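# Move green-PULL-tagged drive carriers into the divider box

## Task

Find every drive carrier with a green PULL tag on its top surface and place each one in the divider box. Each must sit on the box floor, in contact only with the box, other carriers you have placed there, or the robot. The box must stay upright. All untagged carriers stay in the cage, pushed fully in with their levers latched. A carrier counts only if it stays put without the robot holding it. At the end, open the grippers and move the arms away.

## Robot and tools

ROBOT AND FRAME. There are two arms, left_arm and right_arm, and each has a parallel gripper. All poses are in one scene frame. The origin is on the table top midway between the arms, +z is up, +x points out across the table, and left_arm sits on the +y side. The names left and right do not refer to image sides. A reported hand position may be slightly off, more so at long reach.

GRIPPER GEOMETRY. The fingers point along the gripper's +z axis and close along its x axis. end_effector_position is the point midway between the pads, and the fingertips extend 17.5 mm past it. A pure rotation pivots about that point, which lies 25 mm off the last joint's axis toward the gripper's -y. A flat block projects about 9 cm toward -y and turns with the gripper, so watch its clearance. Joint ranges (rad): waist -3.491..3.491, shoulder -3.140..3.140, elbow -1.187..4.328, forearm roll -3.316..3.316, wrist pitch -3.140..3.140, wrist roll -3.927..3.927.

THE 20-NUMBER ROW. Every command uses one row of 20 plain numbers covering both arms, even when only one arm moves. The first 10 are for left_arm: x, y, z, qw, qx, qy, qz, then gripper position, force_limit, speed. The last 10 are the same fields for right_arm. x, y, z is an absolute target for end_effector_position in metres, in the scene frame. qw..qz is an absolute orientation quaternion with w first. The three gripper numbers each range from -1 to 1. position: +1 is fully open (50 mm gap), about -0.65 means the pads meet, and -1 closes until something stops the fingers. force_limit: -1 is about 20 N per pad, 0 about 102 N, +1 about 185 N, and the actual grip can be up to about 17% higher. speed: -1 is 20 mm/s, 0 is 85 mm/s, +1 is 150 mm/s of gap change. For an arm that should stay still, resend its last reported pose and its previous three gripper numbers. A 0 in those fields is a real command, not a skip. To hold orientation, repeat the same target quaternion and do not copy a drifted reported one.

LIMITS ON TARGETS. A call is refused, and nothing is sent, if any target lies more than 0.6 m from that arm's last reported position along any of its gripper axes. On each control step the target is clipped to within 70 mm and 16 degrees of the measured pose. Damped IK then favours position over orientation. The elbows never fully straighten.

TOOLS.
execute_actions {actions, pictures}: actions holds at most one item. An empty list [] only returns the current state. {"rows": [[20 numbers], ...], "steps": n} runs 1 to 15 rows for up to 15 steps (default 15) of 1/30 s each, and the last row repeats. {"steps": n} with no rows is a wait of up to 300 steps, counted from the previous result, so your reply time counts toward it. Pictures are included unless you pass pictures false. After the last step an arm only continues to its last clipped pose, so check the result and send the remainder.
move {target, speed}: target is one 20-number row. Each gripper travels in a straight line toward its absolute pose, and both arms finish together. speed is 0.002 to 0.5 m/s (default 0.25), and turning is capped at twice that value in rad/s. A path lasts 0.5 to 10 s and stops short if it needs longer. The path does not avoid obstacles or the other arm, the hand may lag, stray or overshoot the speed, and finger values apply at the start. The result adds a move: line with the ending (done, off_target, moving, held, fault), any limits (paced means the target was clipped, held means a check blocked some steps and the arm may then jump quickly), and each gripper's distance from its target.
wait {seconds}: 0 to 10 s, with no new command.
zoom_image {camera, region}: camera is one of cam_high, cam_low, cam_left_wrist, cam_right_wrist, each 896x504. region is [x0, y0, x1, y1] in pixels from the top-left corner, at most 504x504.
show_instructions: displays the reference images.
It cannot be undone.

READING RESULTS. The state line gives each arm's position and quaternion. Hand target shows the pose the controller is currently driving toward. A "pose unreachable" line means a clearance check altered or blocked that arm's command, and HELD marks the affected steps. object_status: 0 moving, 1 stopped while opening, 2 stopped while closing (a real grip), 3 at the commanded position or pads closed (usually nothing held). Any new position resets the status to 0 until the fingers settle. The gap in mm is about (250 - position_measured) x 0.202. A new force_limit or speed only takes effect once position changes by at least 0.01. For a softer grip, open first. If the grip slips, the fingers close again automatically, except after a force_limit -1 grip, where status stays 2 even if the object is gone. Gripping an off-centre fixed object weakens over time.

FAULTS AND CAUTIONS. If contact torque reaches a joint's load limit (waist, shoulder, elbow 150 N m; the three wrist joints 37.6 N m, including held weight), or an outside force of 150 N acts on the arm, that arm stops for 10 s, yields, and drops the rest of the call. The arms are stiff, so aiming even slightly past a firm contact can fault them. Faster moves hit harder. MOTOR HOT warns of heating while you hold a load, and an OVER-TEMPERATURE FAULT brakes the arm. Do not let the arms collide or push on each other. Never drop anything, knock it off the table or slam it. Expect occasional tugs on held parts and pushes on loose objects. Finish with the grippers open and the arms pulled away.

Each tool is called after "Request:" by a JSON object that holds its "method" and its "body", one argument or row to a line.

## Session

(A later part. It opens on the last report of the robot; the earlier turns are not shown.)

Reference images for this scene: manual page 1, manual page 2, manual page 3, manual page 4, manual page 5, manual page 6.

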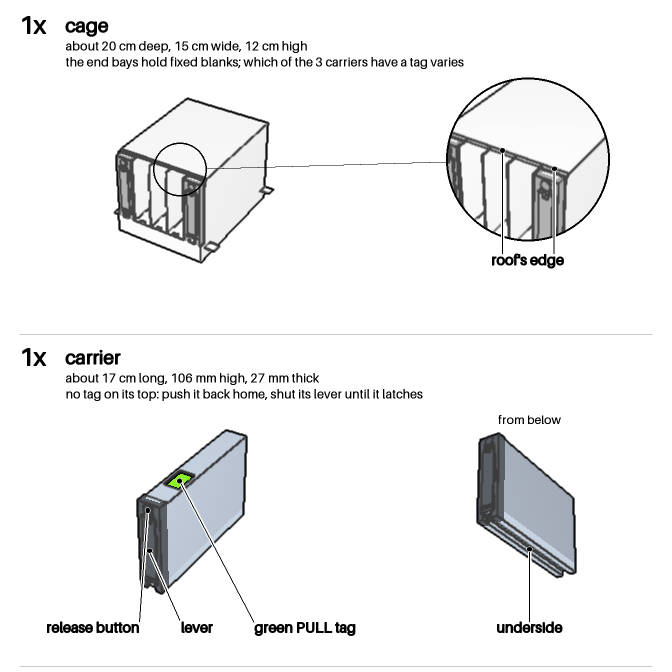

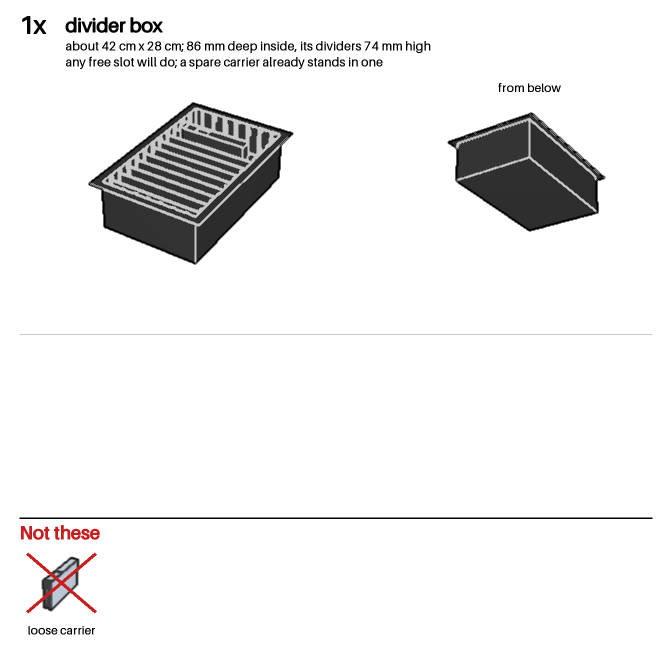

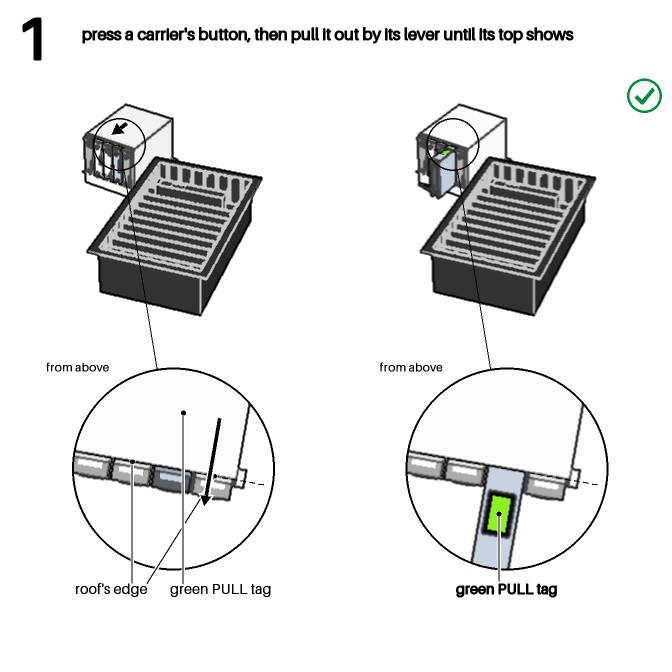

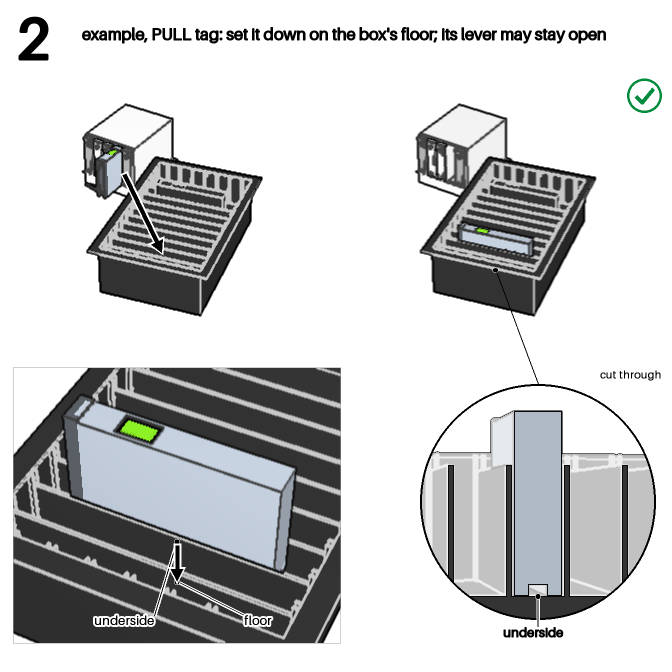

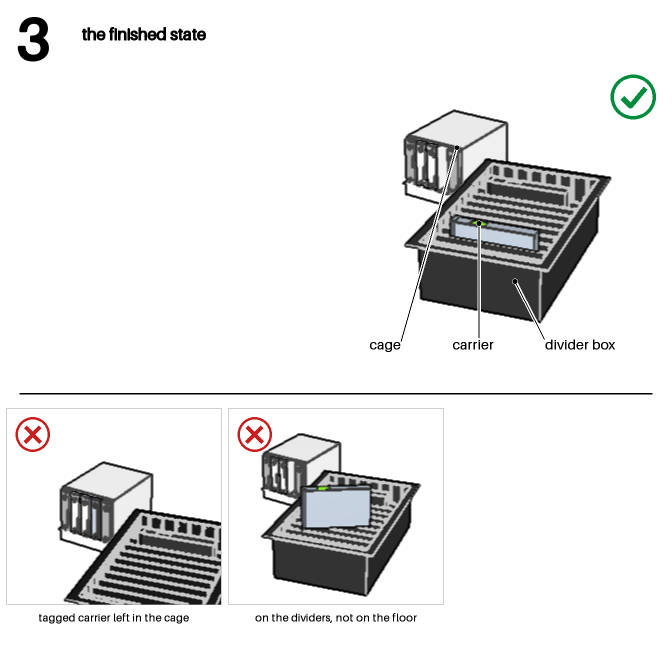

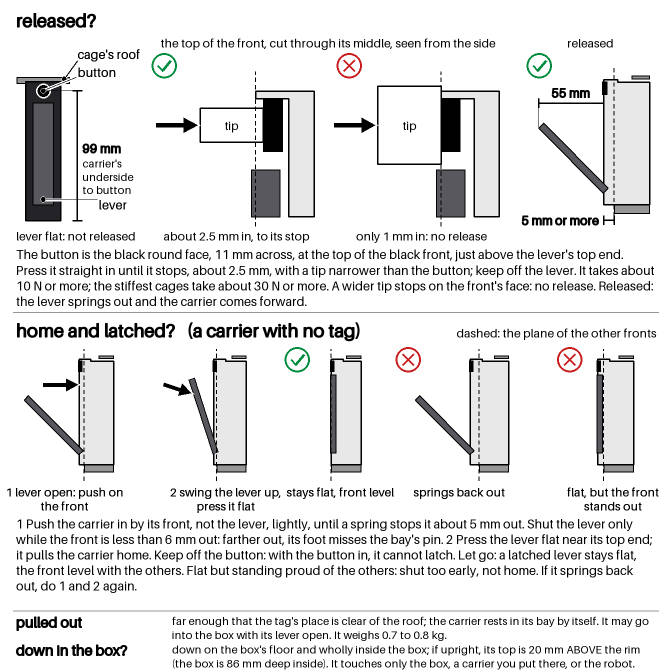

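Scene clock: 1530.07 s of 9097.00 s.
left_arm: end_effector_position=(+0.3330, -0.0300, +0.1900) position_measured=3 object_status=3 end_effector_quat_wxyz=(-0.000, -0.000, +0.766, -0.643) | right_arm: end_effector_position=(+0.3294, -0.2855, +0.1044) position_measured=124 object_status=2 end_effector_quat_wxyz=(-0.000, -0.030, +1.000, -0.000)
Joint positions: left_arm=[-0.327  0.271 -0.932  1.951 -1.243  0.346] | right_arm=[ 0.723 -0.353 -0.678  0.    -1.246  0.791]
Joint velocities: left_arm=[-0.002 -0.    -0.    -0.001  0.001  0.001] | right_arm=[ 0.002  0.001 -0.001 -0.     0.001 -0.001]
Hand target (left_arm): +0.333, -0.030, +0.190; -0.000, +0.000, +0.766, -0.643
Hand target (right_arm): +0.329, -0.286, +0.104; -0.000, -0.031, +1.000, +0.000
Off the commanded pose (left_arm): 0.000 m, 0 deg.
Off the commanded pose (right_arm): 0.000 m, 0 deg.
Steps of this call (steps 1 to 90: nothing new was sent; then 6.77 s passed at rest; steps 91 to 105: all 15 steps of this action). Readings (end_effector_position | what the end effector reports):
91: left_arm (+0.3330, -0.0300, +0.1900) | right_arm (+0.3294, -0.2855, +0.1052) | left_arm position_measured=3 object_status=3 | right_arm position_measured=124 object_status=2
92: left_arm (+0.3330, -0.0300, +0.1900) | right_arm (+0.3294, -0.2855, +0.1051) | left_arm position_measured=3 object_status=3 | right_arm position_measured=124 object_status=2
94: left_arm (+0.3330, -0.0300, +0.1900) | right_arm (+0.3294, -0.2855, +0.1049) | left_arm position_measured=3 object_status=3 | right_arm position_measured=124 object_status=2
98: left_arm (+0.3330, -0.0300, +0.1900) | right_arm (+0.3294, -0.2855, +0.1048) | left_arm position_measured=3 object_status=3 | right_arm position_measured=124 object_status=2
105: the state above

Request:
{"method": "execute_actions", "body": {
  "actions": [
    {"rows": [[0.333,-0.03,0.19,0,0,0.766,-0.6428,1,0,0,0.3294,-0.2855,0.1042,0,0.0305,-0.9995,0,-1,0.6,1],[0.333,-0.03,0.19,0,0,0.766,-0.6428,1,0,0,0.3294,-0.2855,0.1040,0,0.0305,-0.9995,0,-1,0.6,1],[0.333,-0.03,0.19,0,0,0.766,-0.6428,1,0,0,0.3294,-0.2855,0.1038,0,0.0305,-0.9995,0,-1,0.6,1],[0.333,-0.03,0.19,0,0,0.766,-0.6428,1,0,0,0.3294,-0.2855,0.1038,0,0.0305,-0.9995,0,-1,0.6,1],[0.333,-0.03,0.19,0,0,0.766,-0.6428,1,0,0,0.3294,-0.2855,0.1038,0,0.0305,-0.9995,0,-1,0.6,1],[0.333,-0.03,0.19,0,0,0.766,-0.6428,1,0,0,0.3294,-0.2855,0.1038,0,0.0305,-0.9995,0,-1,0.6,1],[0.333,-0.03,0.19,0,0,0.766,-0.6428,1,0,0,0.3294,-0.2855,0.1038,0,0.0305,-0.9995,0,-1,0.6,1],[0.333,-0.03,0.19,0,0,0.766,-0.6428,1,0,0,0.3294,-0.2855,0.1038,0,0.0305,-0.9995,0,-1,0.6,1],[0.333,-0.03,0.19,0,0,0.766,-0.6428,1,0,0,0.3294,-0.2855,0.1038,0,0.0305,-0.9995,0,0.45,0.6,0]], "steps": 15}
  ]
}}

Request:
{"method": "move", "body": {
  "target": [0.333,0.02,0.19,0,0,0.766,-0.6428,1,0,0,0.3294,-0.2855,0.20,0,0.0305,-0.9995,0,0.45,0.6,0],
  "speed": 0.15
}}

Request:
{"method": "zoom_image", "body": {
  "camera": "cam_low",
  "region": [150,170,290,270]
}}

Request:
{"method": "zoom_image", "body": {
  "camera": "cam_left_wrist",
  "region": [300,180,520,300]
}}

Scene clock: 1545.00 s of 9097.00 s.
left_arm: end_effector_position=(+0.3330, -0.0300, +0.1900) position_measured=3 object_status=3 end_effector_quat_wxyz=(-0.000, -0.000, +0.766, -0.643) | right_arm: end_effector_position=(+0.3295, -0.2855, +0.1038) position_measured=85 object_status=0 end_effector_quat_wxyz=(+0.000, -0.031, +1.000, +0.000)
Joint positions: left_arm=[-0.327  0.271 -0.932  1.951 -1.243  0.346] | right_arm=[ 0.723 -0.352 -0.679  0.    -1.244  0.791]
Joint velocities: left_arm=[ 0.001 -0.    -0.     0.001  0.002  0.001] | right_arm=[ 0.002  0.     0.    -0.002  0.     0.   ]
Hand target (left_arm): +0.333, -0.030, +0.190; -0.000, -0.000, +0.766, -0.643
Hand target (right_arm): +0.329, -0.286, +0.104; +0.000, -0.031, +1.000, +0.000
Off the commanded pose (left_arm): 0.000 m, 0 deg.
Off the commanded pose (right_arm): 0.000 m, 0 deg.
Steps of this call (steps 1 to 90: nothing new was sent; then 11.43 s passed at rest; steps 91 to 105: all 15 steps of this action). Readings (end_effector_position | what the end effector reports):
91: left_arm (+0.3330, -0.0300, +0.1900) | right_arm (+0.3294, -0.2855, +0.1044) | left_arm position_measured=3 object_status=3 | right_arm position_measured=124 object_status=2
92: left_arm (+0.3330, -0.0300, +0.1900) | right_arm (+0.3294, -0.2855, +0.1043) | left_arm position_measured=3 object_status=3 | right_arm position_measured=124 object_status=2
94: left_arm (+0.3330, -0.0300, +0.1900) | right_arm (+0.3294, -0.2855, +0.1041) | left_arm position_measured=3 object_status=3 | right_arm position_measured=124 object_status=2
98: left_arm (+0.3330, -0.0300, +0.1900) | right_arm (+0.3294, -0.2855, +0.1039) | left_arm position_measured=3 object_status=3 | right_arm position_measured=124 object_status=2
105: the state above

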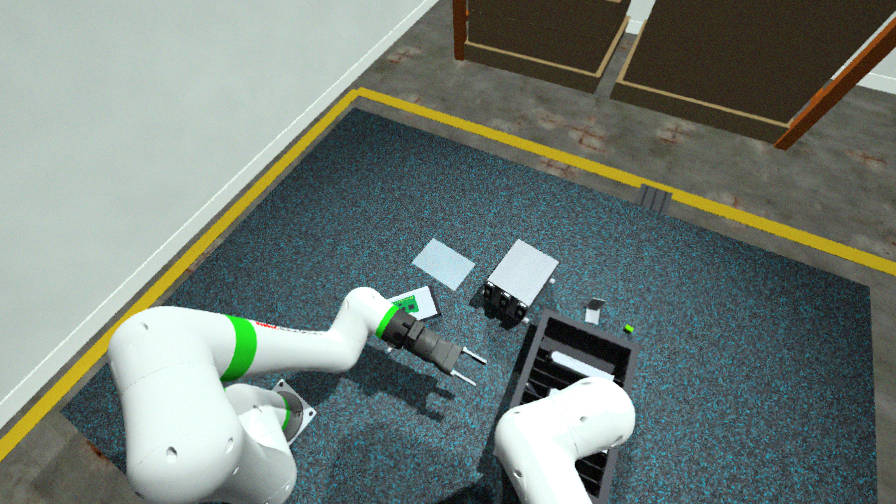

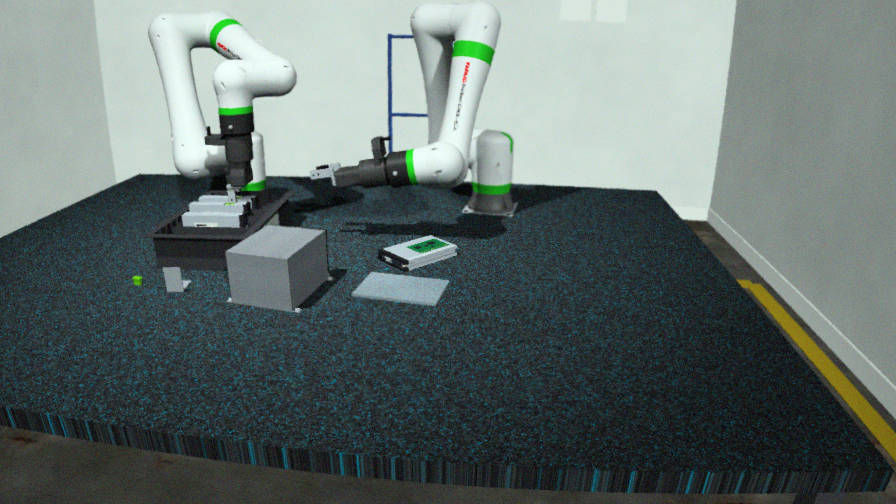

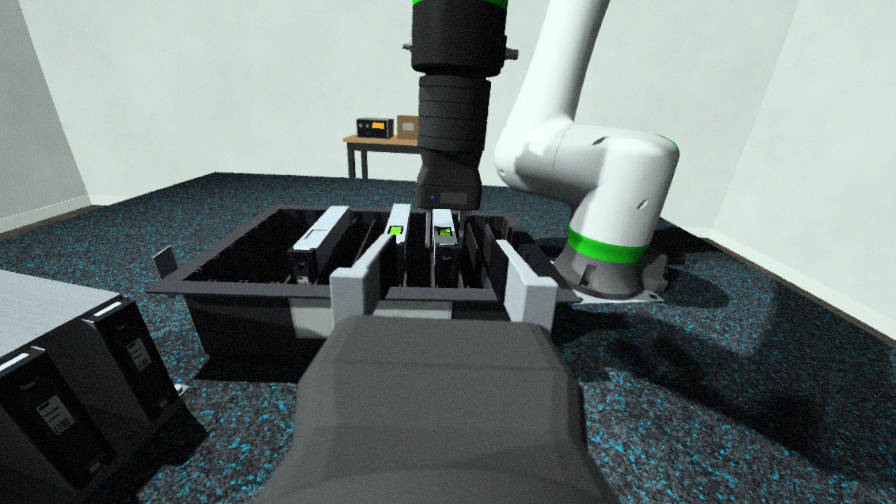

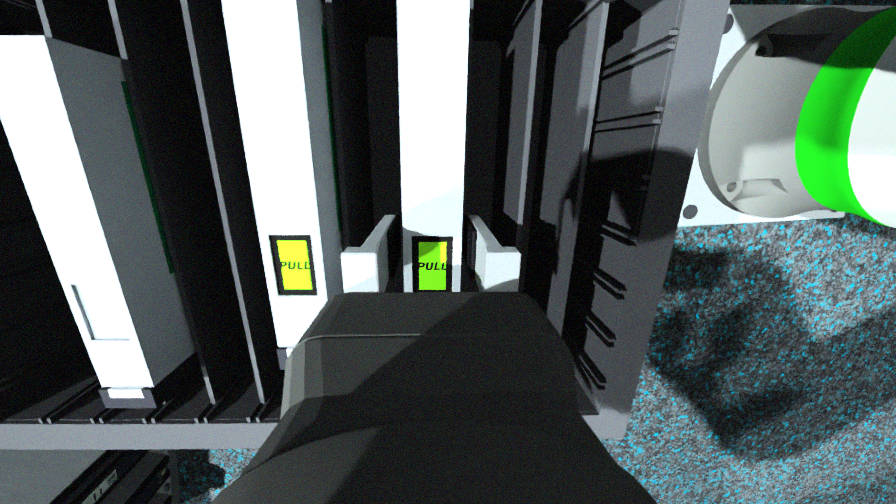

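Scene clock: 1546.33 s of 9097.00 s.
left_arm: end_effector_position=(+0.3331, +0.0200, +0.1899) position_measured=3 object_status=3 end_effector_quat_wxyz=(+0.000, +0.000, +0.766, -0.643) | right_arm: end_effector_position=(+0.3295, -0.2855, +0.1999) position_measured=85 object_status=3 end_effector_quat_wxyz=(+0.000, -0.030, +1.000, -0.000)
Joint positions: left_arm=[-0.144  0.244 -0.978  1.78  -1.31   0.347] | right_arm=[ 0.723 -0.408 -0.486  0.    -1.493  0.791]
Joint velocities: left_arm=[ 0.002  0.     0.001 -0.004  0.001  0.   ] | right_arm=[ 0.    -0.     0.002 -0.    -0.002 -0.   ]
Hand target (left_arm): +0.333, +0.020, +0.190; +0.000, +0.000, +0.766, -0.643
Hand target (right_arm): +0.329, -0.285, +0.200; +0.000, -0.030, +1.000, -0.000
Off the commanded pose (left_arm): 0.000 m, 0 deg.
Off the commanded pose (right_arm): 0.000 m, 0 deg.
move: done

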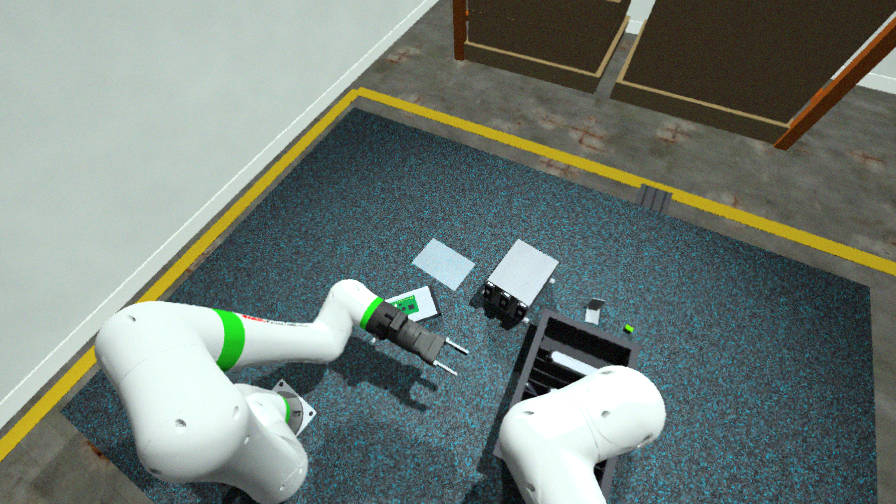

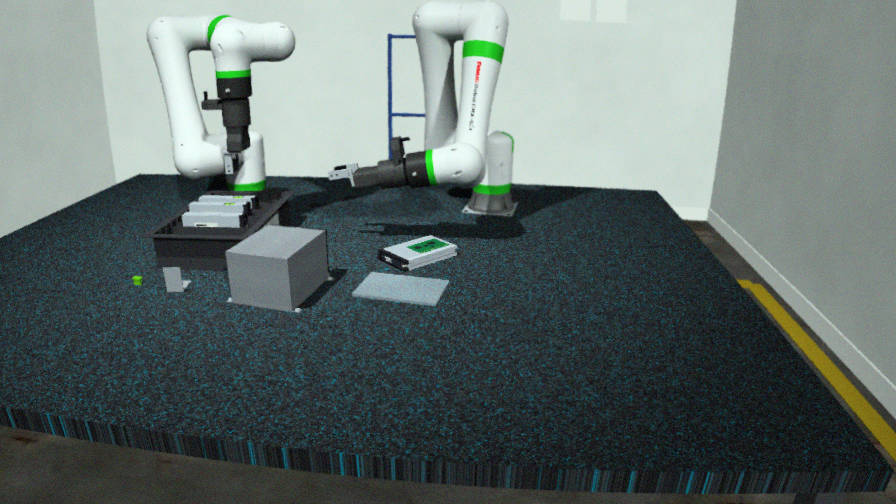

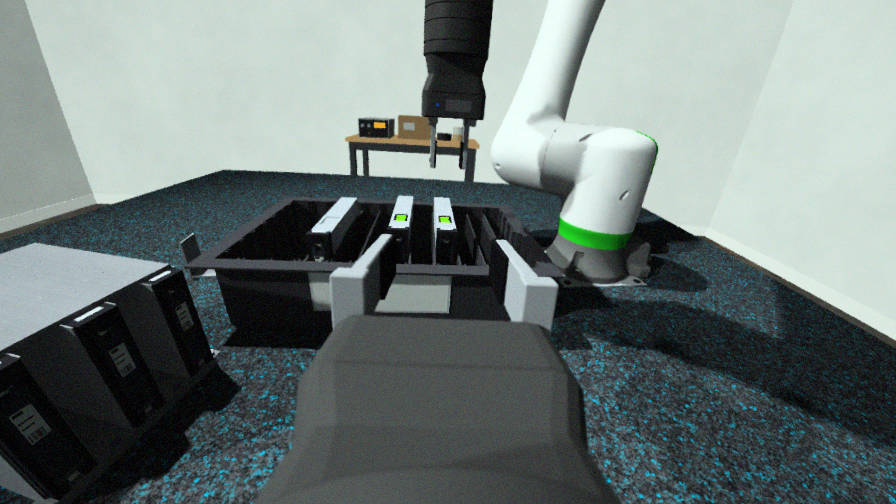

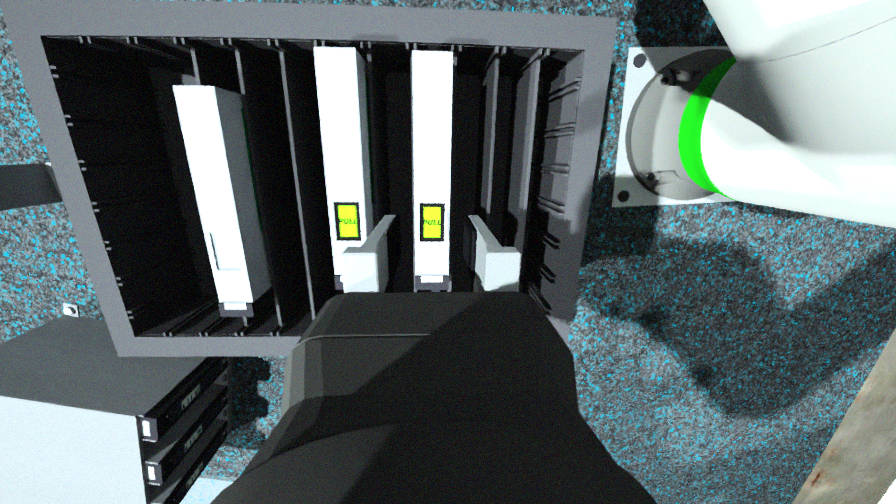

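Region (150, 170, 290, 270) of cam_low's 896x504 image, scaled by 3.600, with more detail than that image has; it fills the top 360 rows of this view, and the rest is white.

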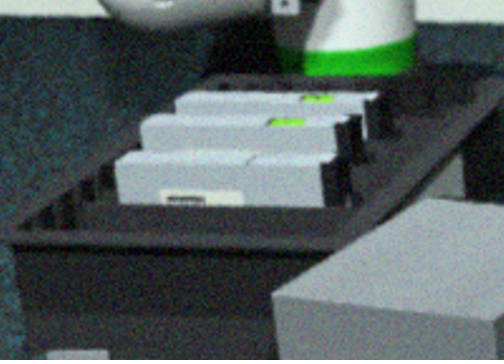

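Region (300, 180, 520, 300) of cam_left_wrist's 896x504 image, scaled by 2.291, with more detail than that image has; it fills the top 275 rows of this view, and the rest is white.

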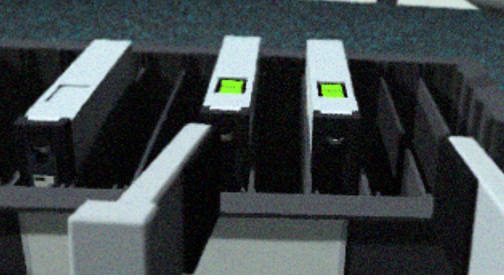

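Request:
{"method": "execute_actions", "body": {
  "actions": []
}}

Scene clock: 1552.87 s of 9097.00 s.
left_arm: end_effector_position=(+0.3331, +0.0201, +0.1899) position_measured=3 object_status=3 end_effector_quat_wxyz=(+0.000, +0.000, +0.766, -0.643) | right_arm: end_effector_position=(+0.3295, -0.2855, +0.2000) position_measured=85 object_status=3 end_effector_quat_wxyz=(+0.000, -0.030, +1.000, -0.000)
Joint positions: left_arm=[-0.144  0.244 -0.978  1.78  -1.31   0.347] | right_arm=[ 0.723 -0.408 -0.486  0.    -1.493  0.791]
Joint velocities: left_arm=[-0.    -0.     0.    -0.001 -0.001  0.001] | right_arm=[-0. -0. -0. -0. -0. -0.]
Hand target (left_arm): +0.333, +0.020, +0.190; +0.000, +0.000, +0.766, -0.643
Hand target (right_arm): +0.329, -0.285, +0.200; +0.000, -0.030, +1.000, -0.000
Off the commanded pose (left_arm): 0.000 m, 0 deg.
Off the commanded pose (right_arm): 0.000 m, 0 deg.
Steps of this call (steps 1 to 90: nothing new was sent; then 3.53 s passed at rest). Readings (end_effector_position | what the end effector reports):
1: left_arm (+0.3331, +0.0200, +0.1899) | right_arm (+0.3295, -0.2855, +0.1999) | left_arm position_measured=3 object_status=3 | right_arm position_measured=85 object_status=3
2: left_arm (+0.3331, +0.0200, +0.1899) | right_arm (+0.3295, -0.2855, +0.2000) | left_arm position_measured=3 object_status=3 | right_arm position_measured=85 object_status=3
4: left_arm (+0.3331, +0.0201, +0.1899) | right_arm (+0.3295, -0.2855, +0.2000) | left_arm position_measured=3 object_status=3 | right_arm position_measured=85 object_status=3
8: left_arm (+0.3331, +0.0201, +0.1899) | right_arm (+0.3295, -0.2855, +0.2000) | left_arm position_measured=3 object_status=3 | right_arm position_measured=85 object_status=3
90: the state above

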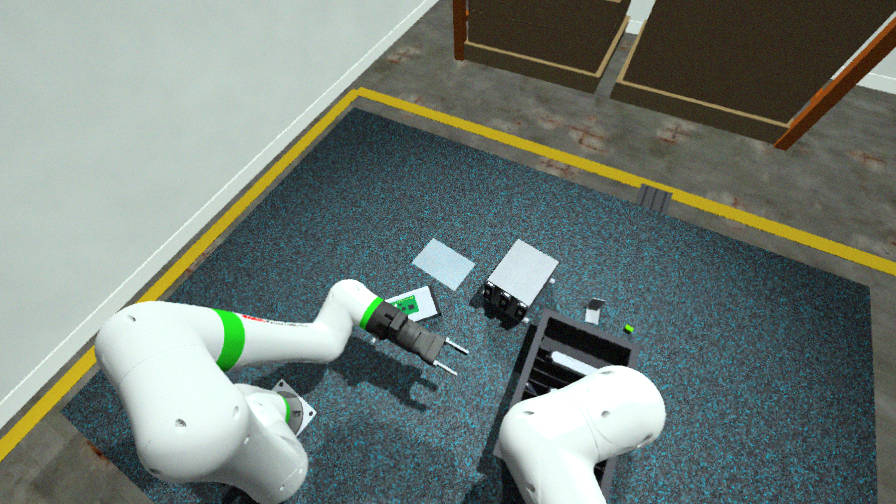

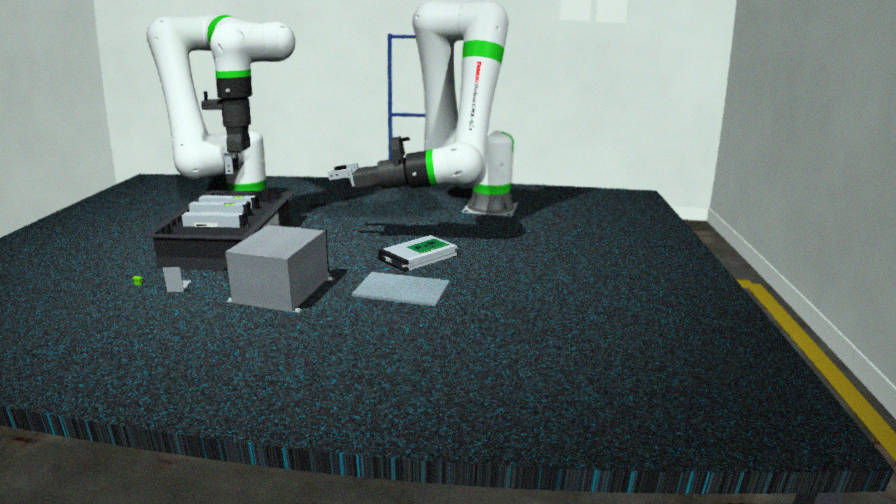

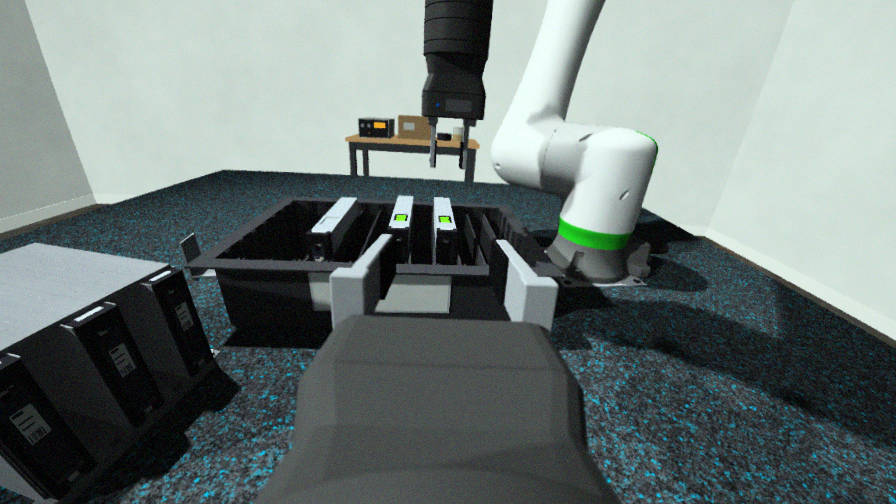

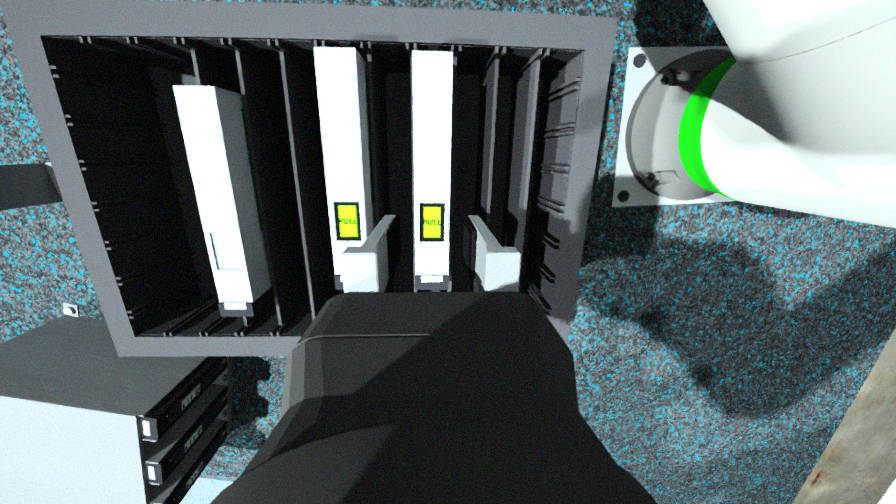

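Request:
{"method": "move", "body": {
  "target": [0.30,0.18,0.26,0,0,0.766,-0.6428,1,0,0, 0.31,-0.2855,0.33,0,0.0305,-0.9995,0,0.45,0.6,0],
  "speed": 0.2
}}

Scene clock: 1557.30 s of 9097.00 s.
left_arm: end_effector_position=(+0.3000, +0.1802, +0.2598) position_measured=3 object_status=3 end_effector_quat_wxyz=(-0.000, +0.000, +0.766, -0.643) | right_arm: end_effector_position=(+0.3101, -0.2855, +0.3300) position_measured=85 object_status=3 end_effector_quat_wxyz=(+0.000, -0.030, +1.000, -0.000)
Joint positions: left_arm=[ 0.56   0.01  -1.002  1.123 -1.635  0.506] | right_arm=[ 0.781 -0.433 -0.196  0.    -1.808  0.733]
Joint velocities: left_arm=[ 0.001 -0.     0.002 -0.003 -0.002 -0.001] | right_arm=[-0.001  0.     0.    -0.    -0.    -0.   ]
Hand target (left_arm): +0.300, +0.180, +0.260; -0.000, +0.000, +0.766, -0.643
Hand target (right_arm): +0.310, -0.285, +0.330; +0.000, -0.030, +1.000, -0.000
Off the commanded pose (left_arm): 0.000 m, 0 deg.
Off the commanded pose (right_arm): 0.000 m, 0 deg.
move: done

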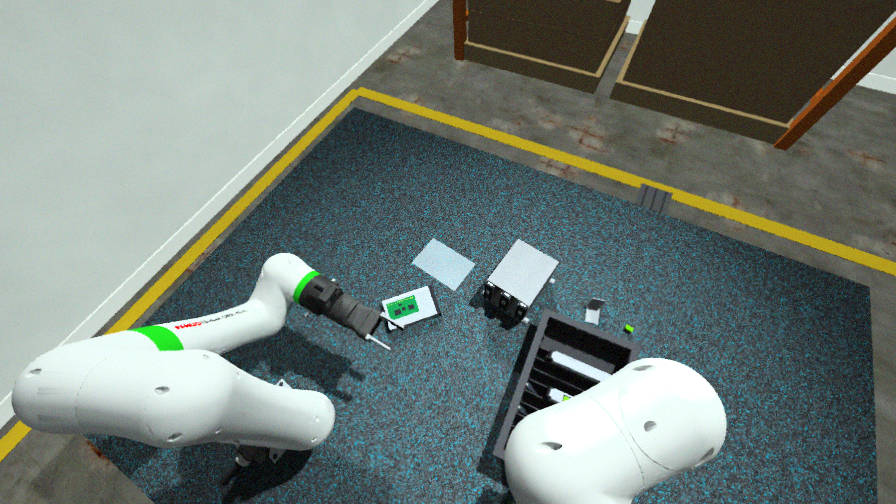

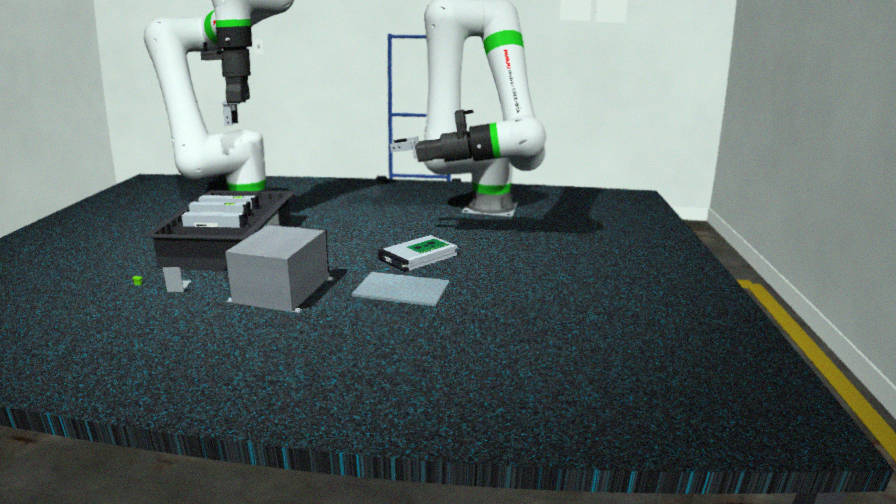

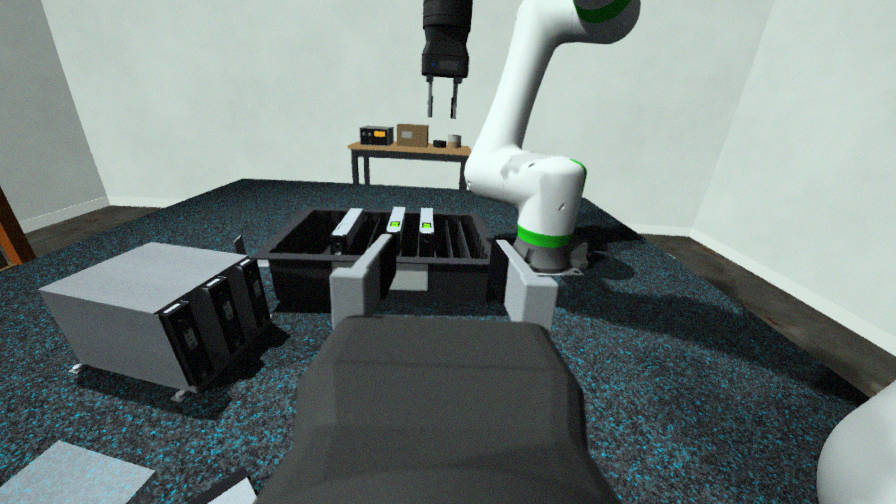

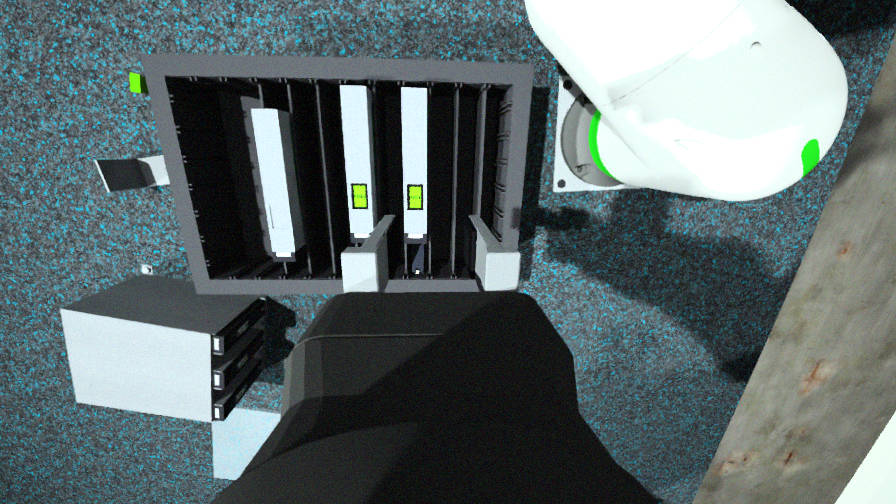

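Request:
{"method": "show_instructions", "body": {

}}

Request:
{"method": "zoom_image", "body": {
  "camera": "cam_right_wrist",
  "region": [140, 50, 560, 300]
}}

Request:
{"method": "zoom_image", "body": {
  "camera": "cam_left_wrist",
  "region": [40, 190, 500, 410]
}}

Reference images for this scene: manual page 1, manual page 2, manual page 3, manual page 4, manual page 5, manual page 6.

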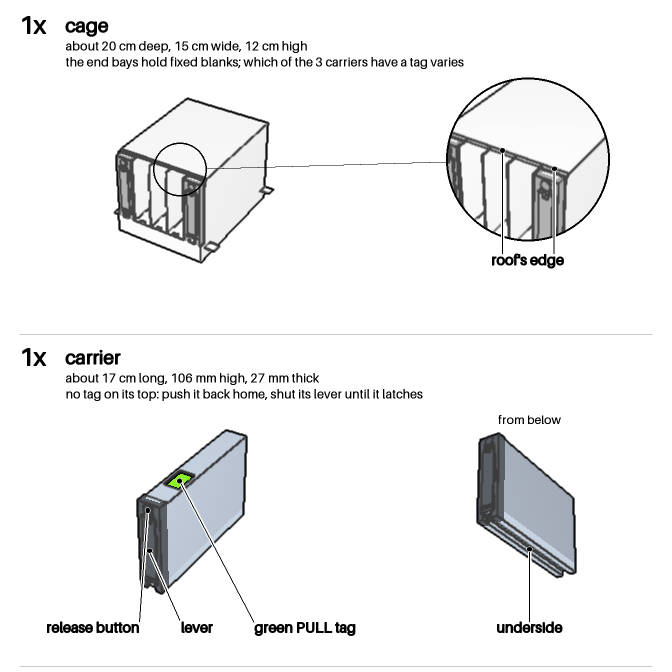

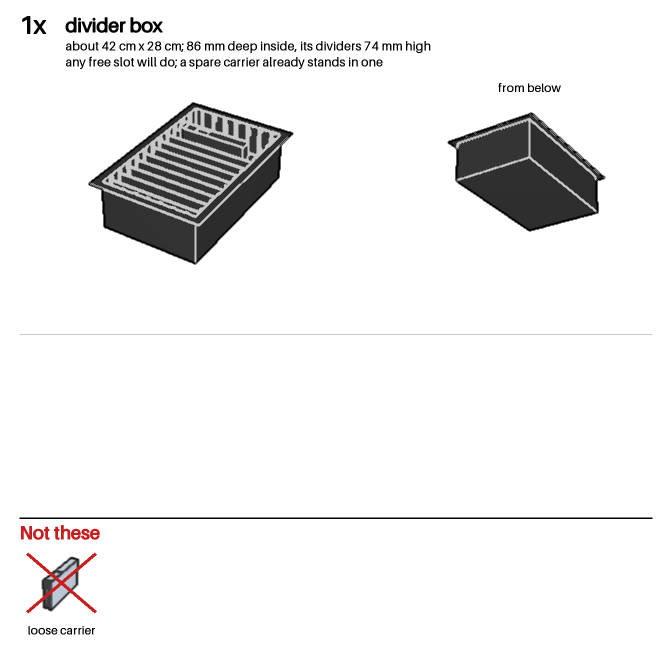

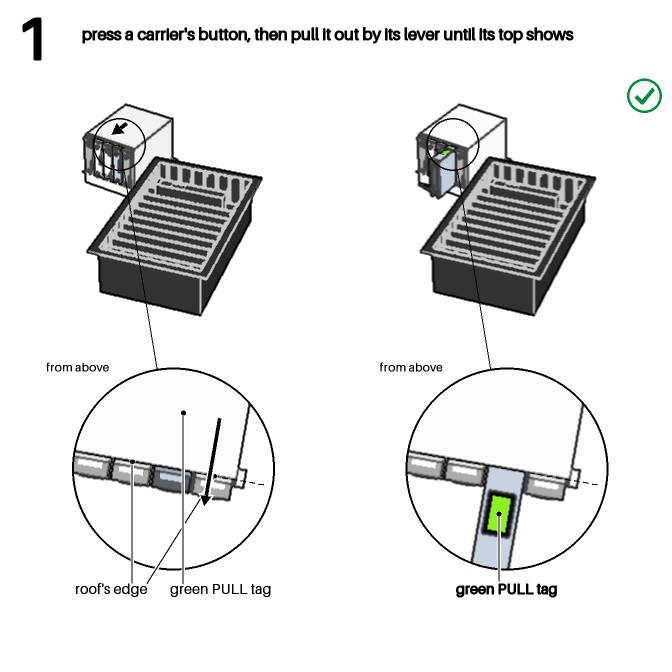

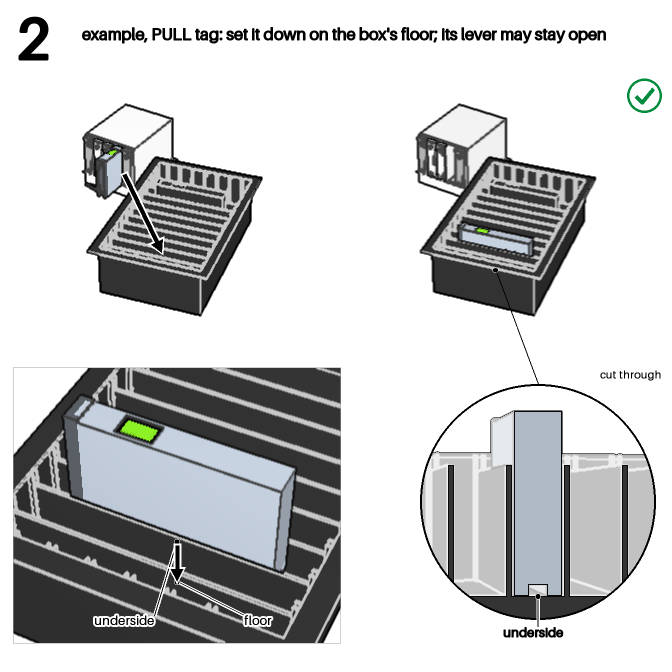

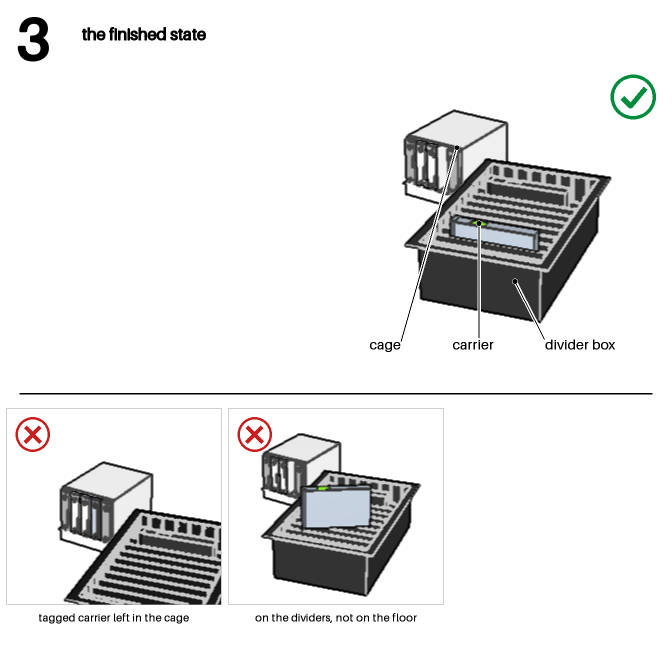

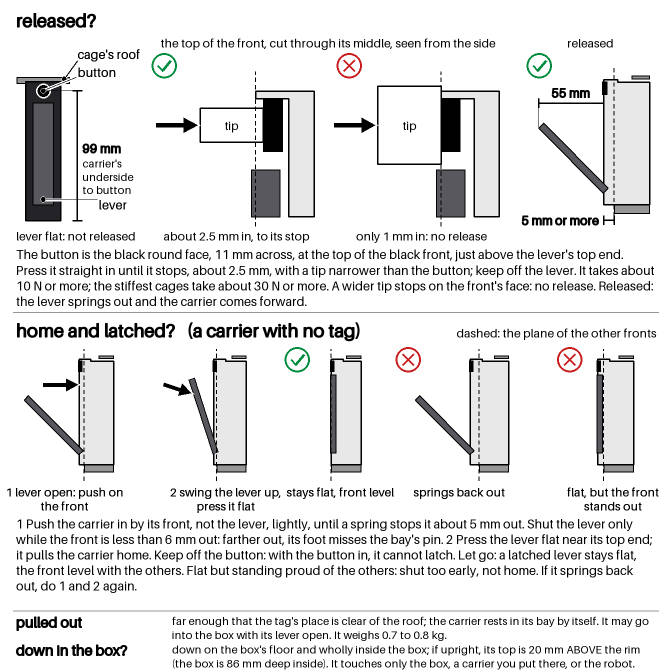

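Region (140, 50, 560, 300) of cam_right_wrist's 896x504 image, scaled by 1.200, with more detail than that image has; it fills the top 300 rows of this view, and the rest is white.

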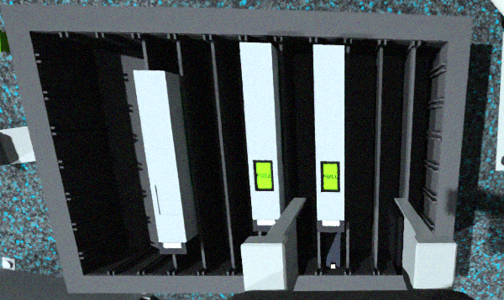

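Region (40, 190, 500, 410) of cam_left_wrist's 896x504 image, scaled by 1.096, with more detail than that image has; it fills the top 241 rows of this view, and the rest is white.

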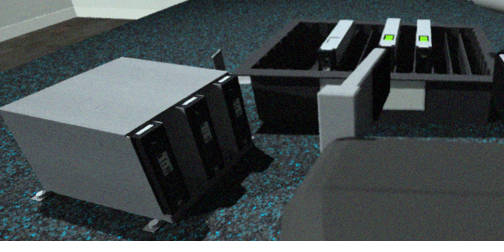

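Request:
{"method": "zoom_image", "body": {
  "camera": "cam_low",
  "region": [140, 170, 340, 280]
}}

Request:
{"method": "zoom_image", "body": {
  "camera": "cam_left_wrist",
  "region": [250, 190, 510, 300]
}}

Region (140, 170, 340, 280) of cam_low's 896x504 image, scaled by 2.520, with more detail than that image has; it fills the top 277 rows of this view, and the rest is white.

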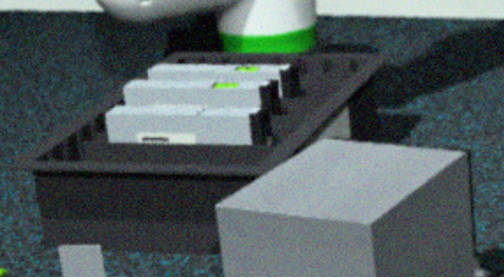

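Region (250, 190, 510, 300) of cam_left_wrist's 896x504 image, scaled by 1.938, with more detail than that image has; it fills the top 213 rows of this view, and the rest is white.

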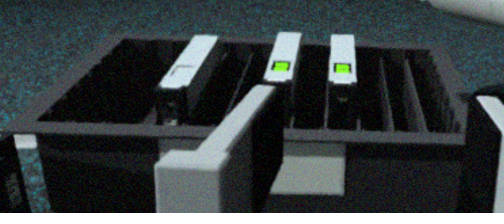

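Request:
{"method": "finished_scene", "body": {
  "scene": 2
}}

The scene is finished: the task was done.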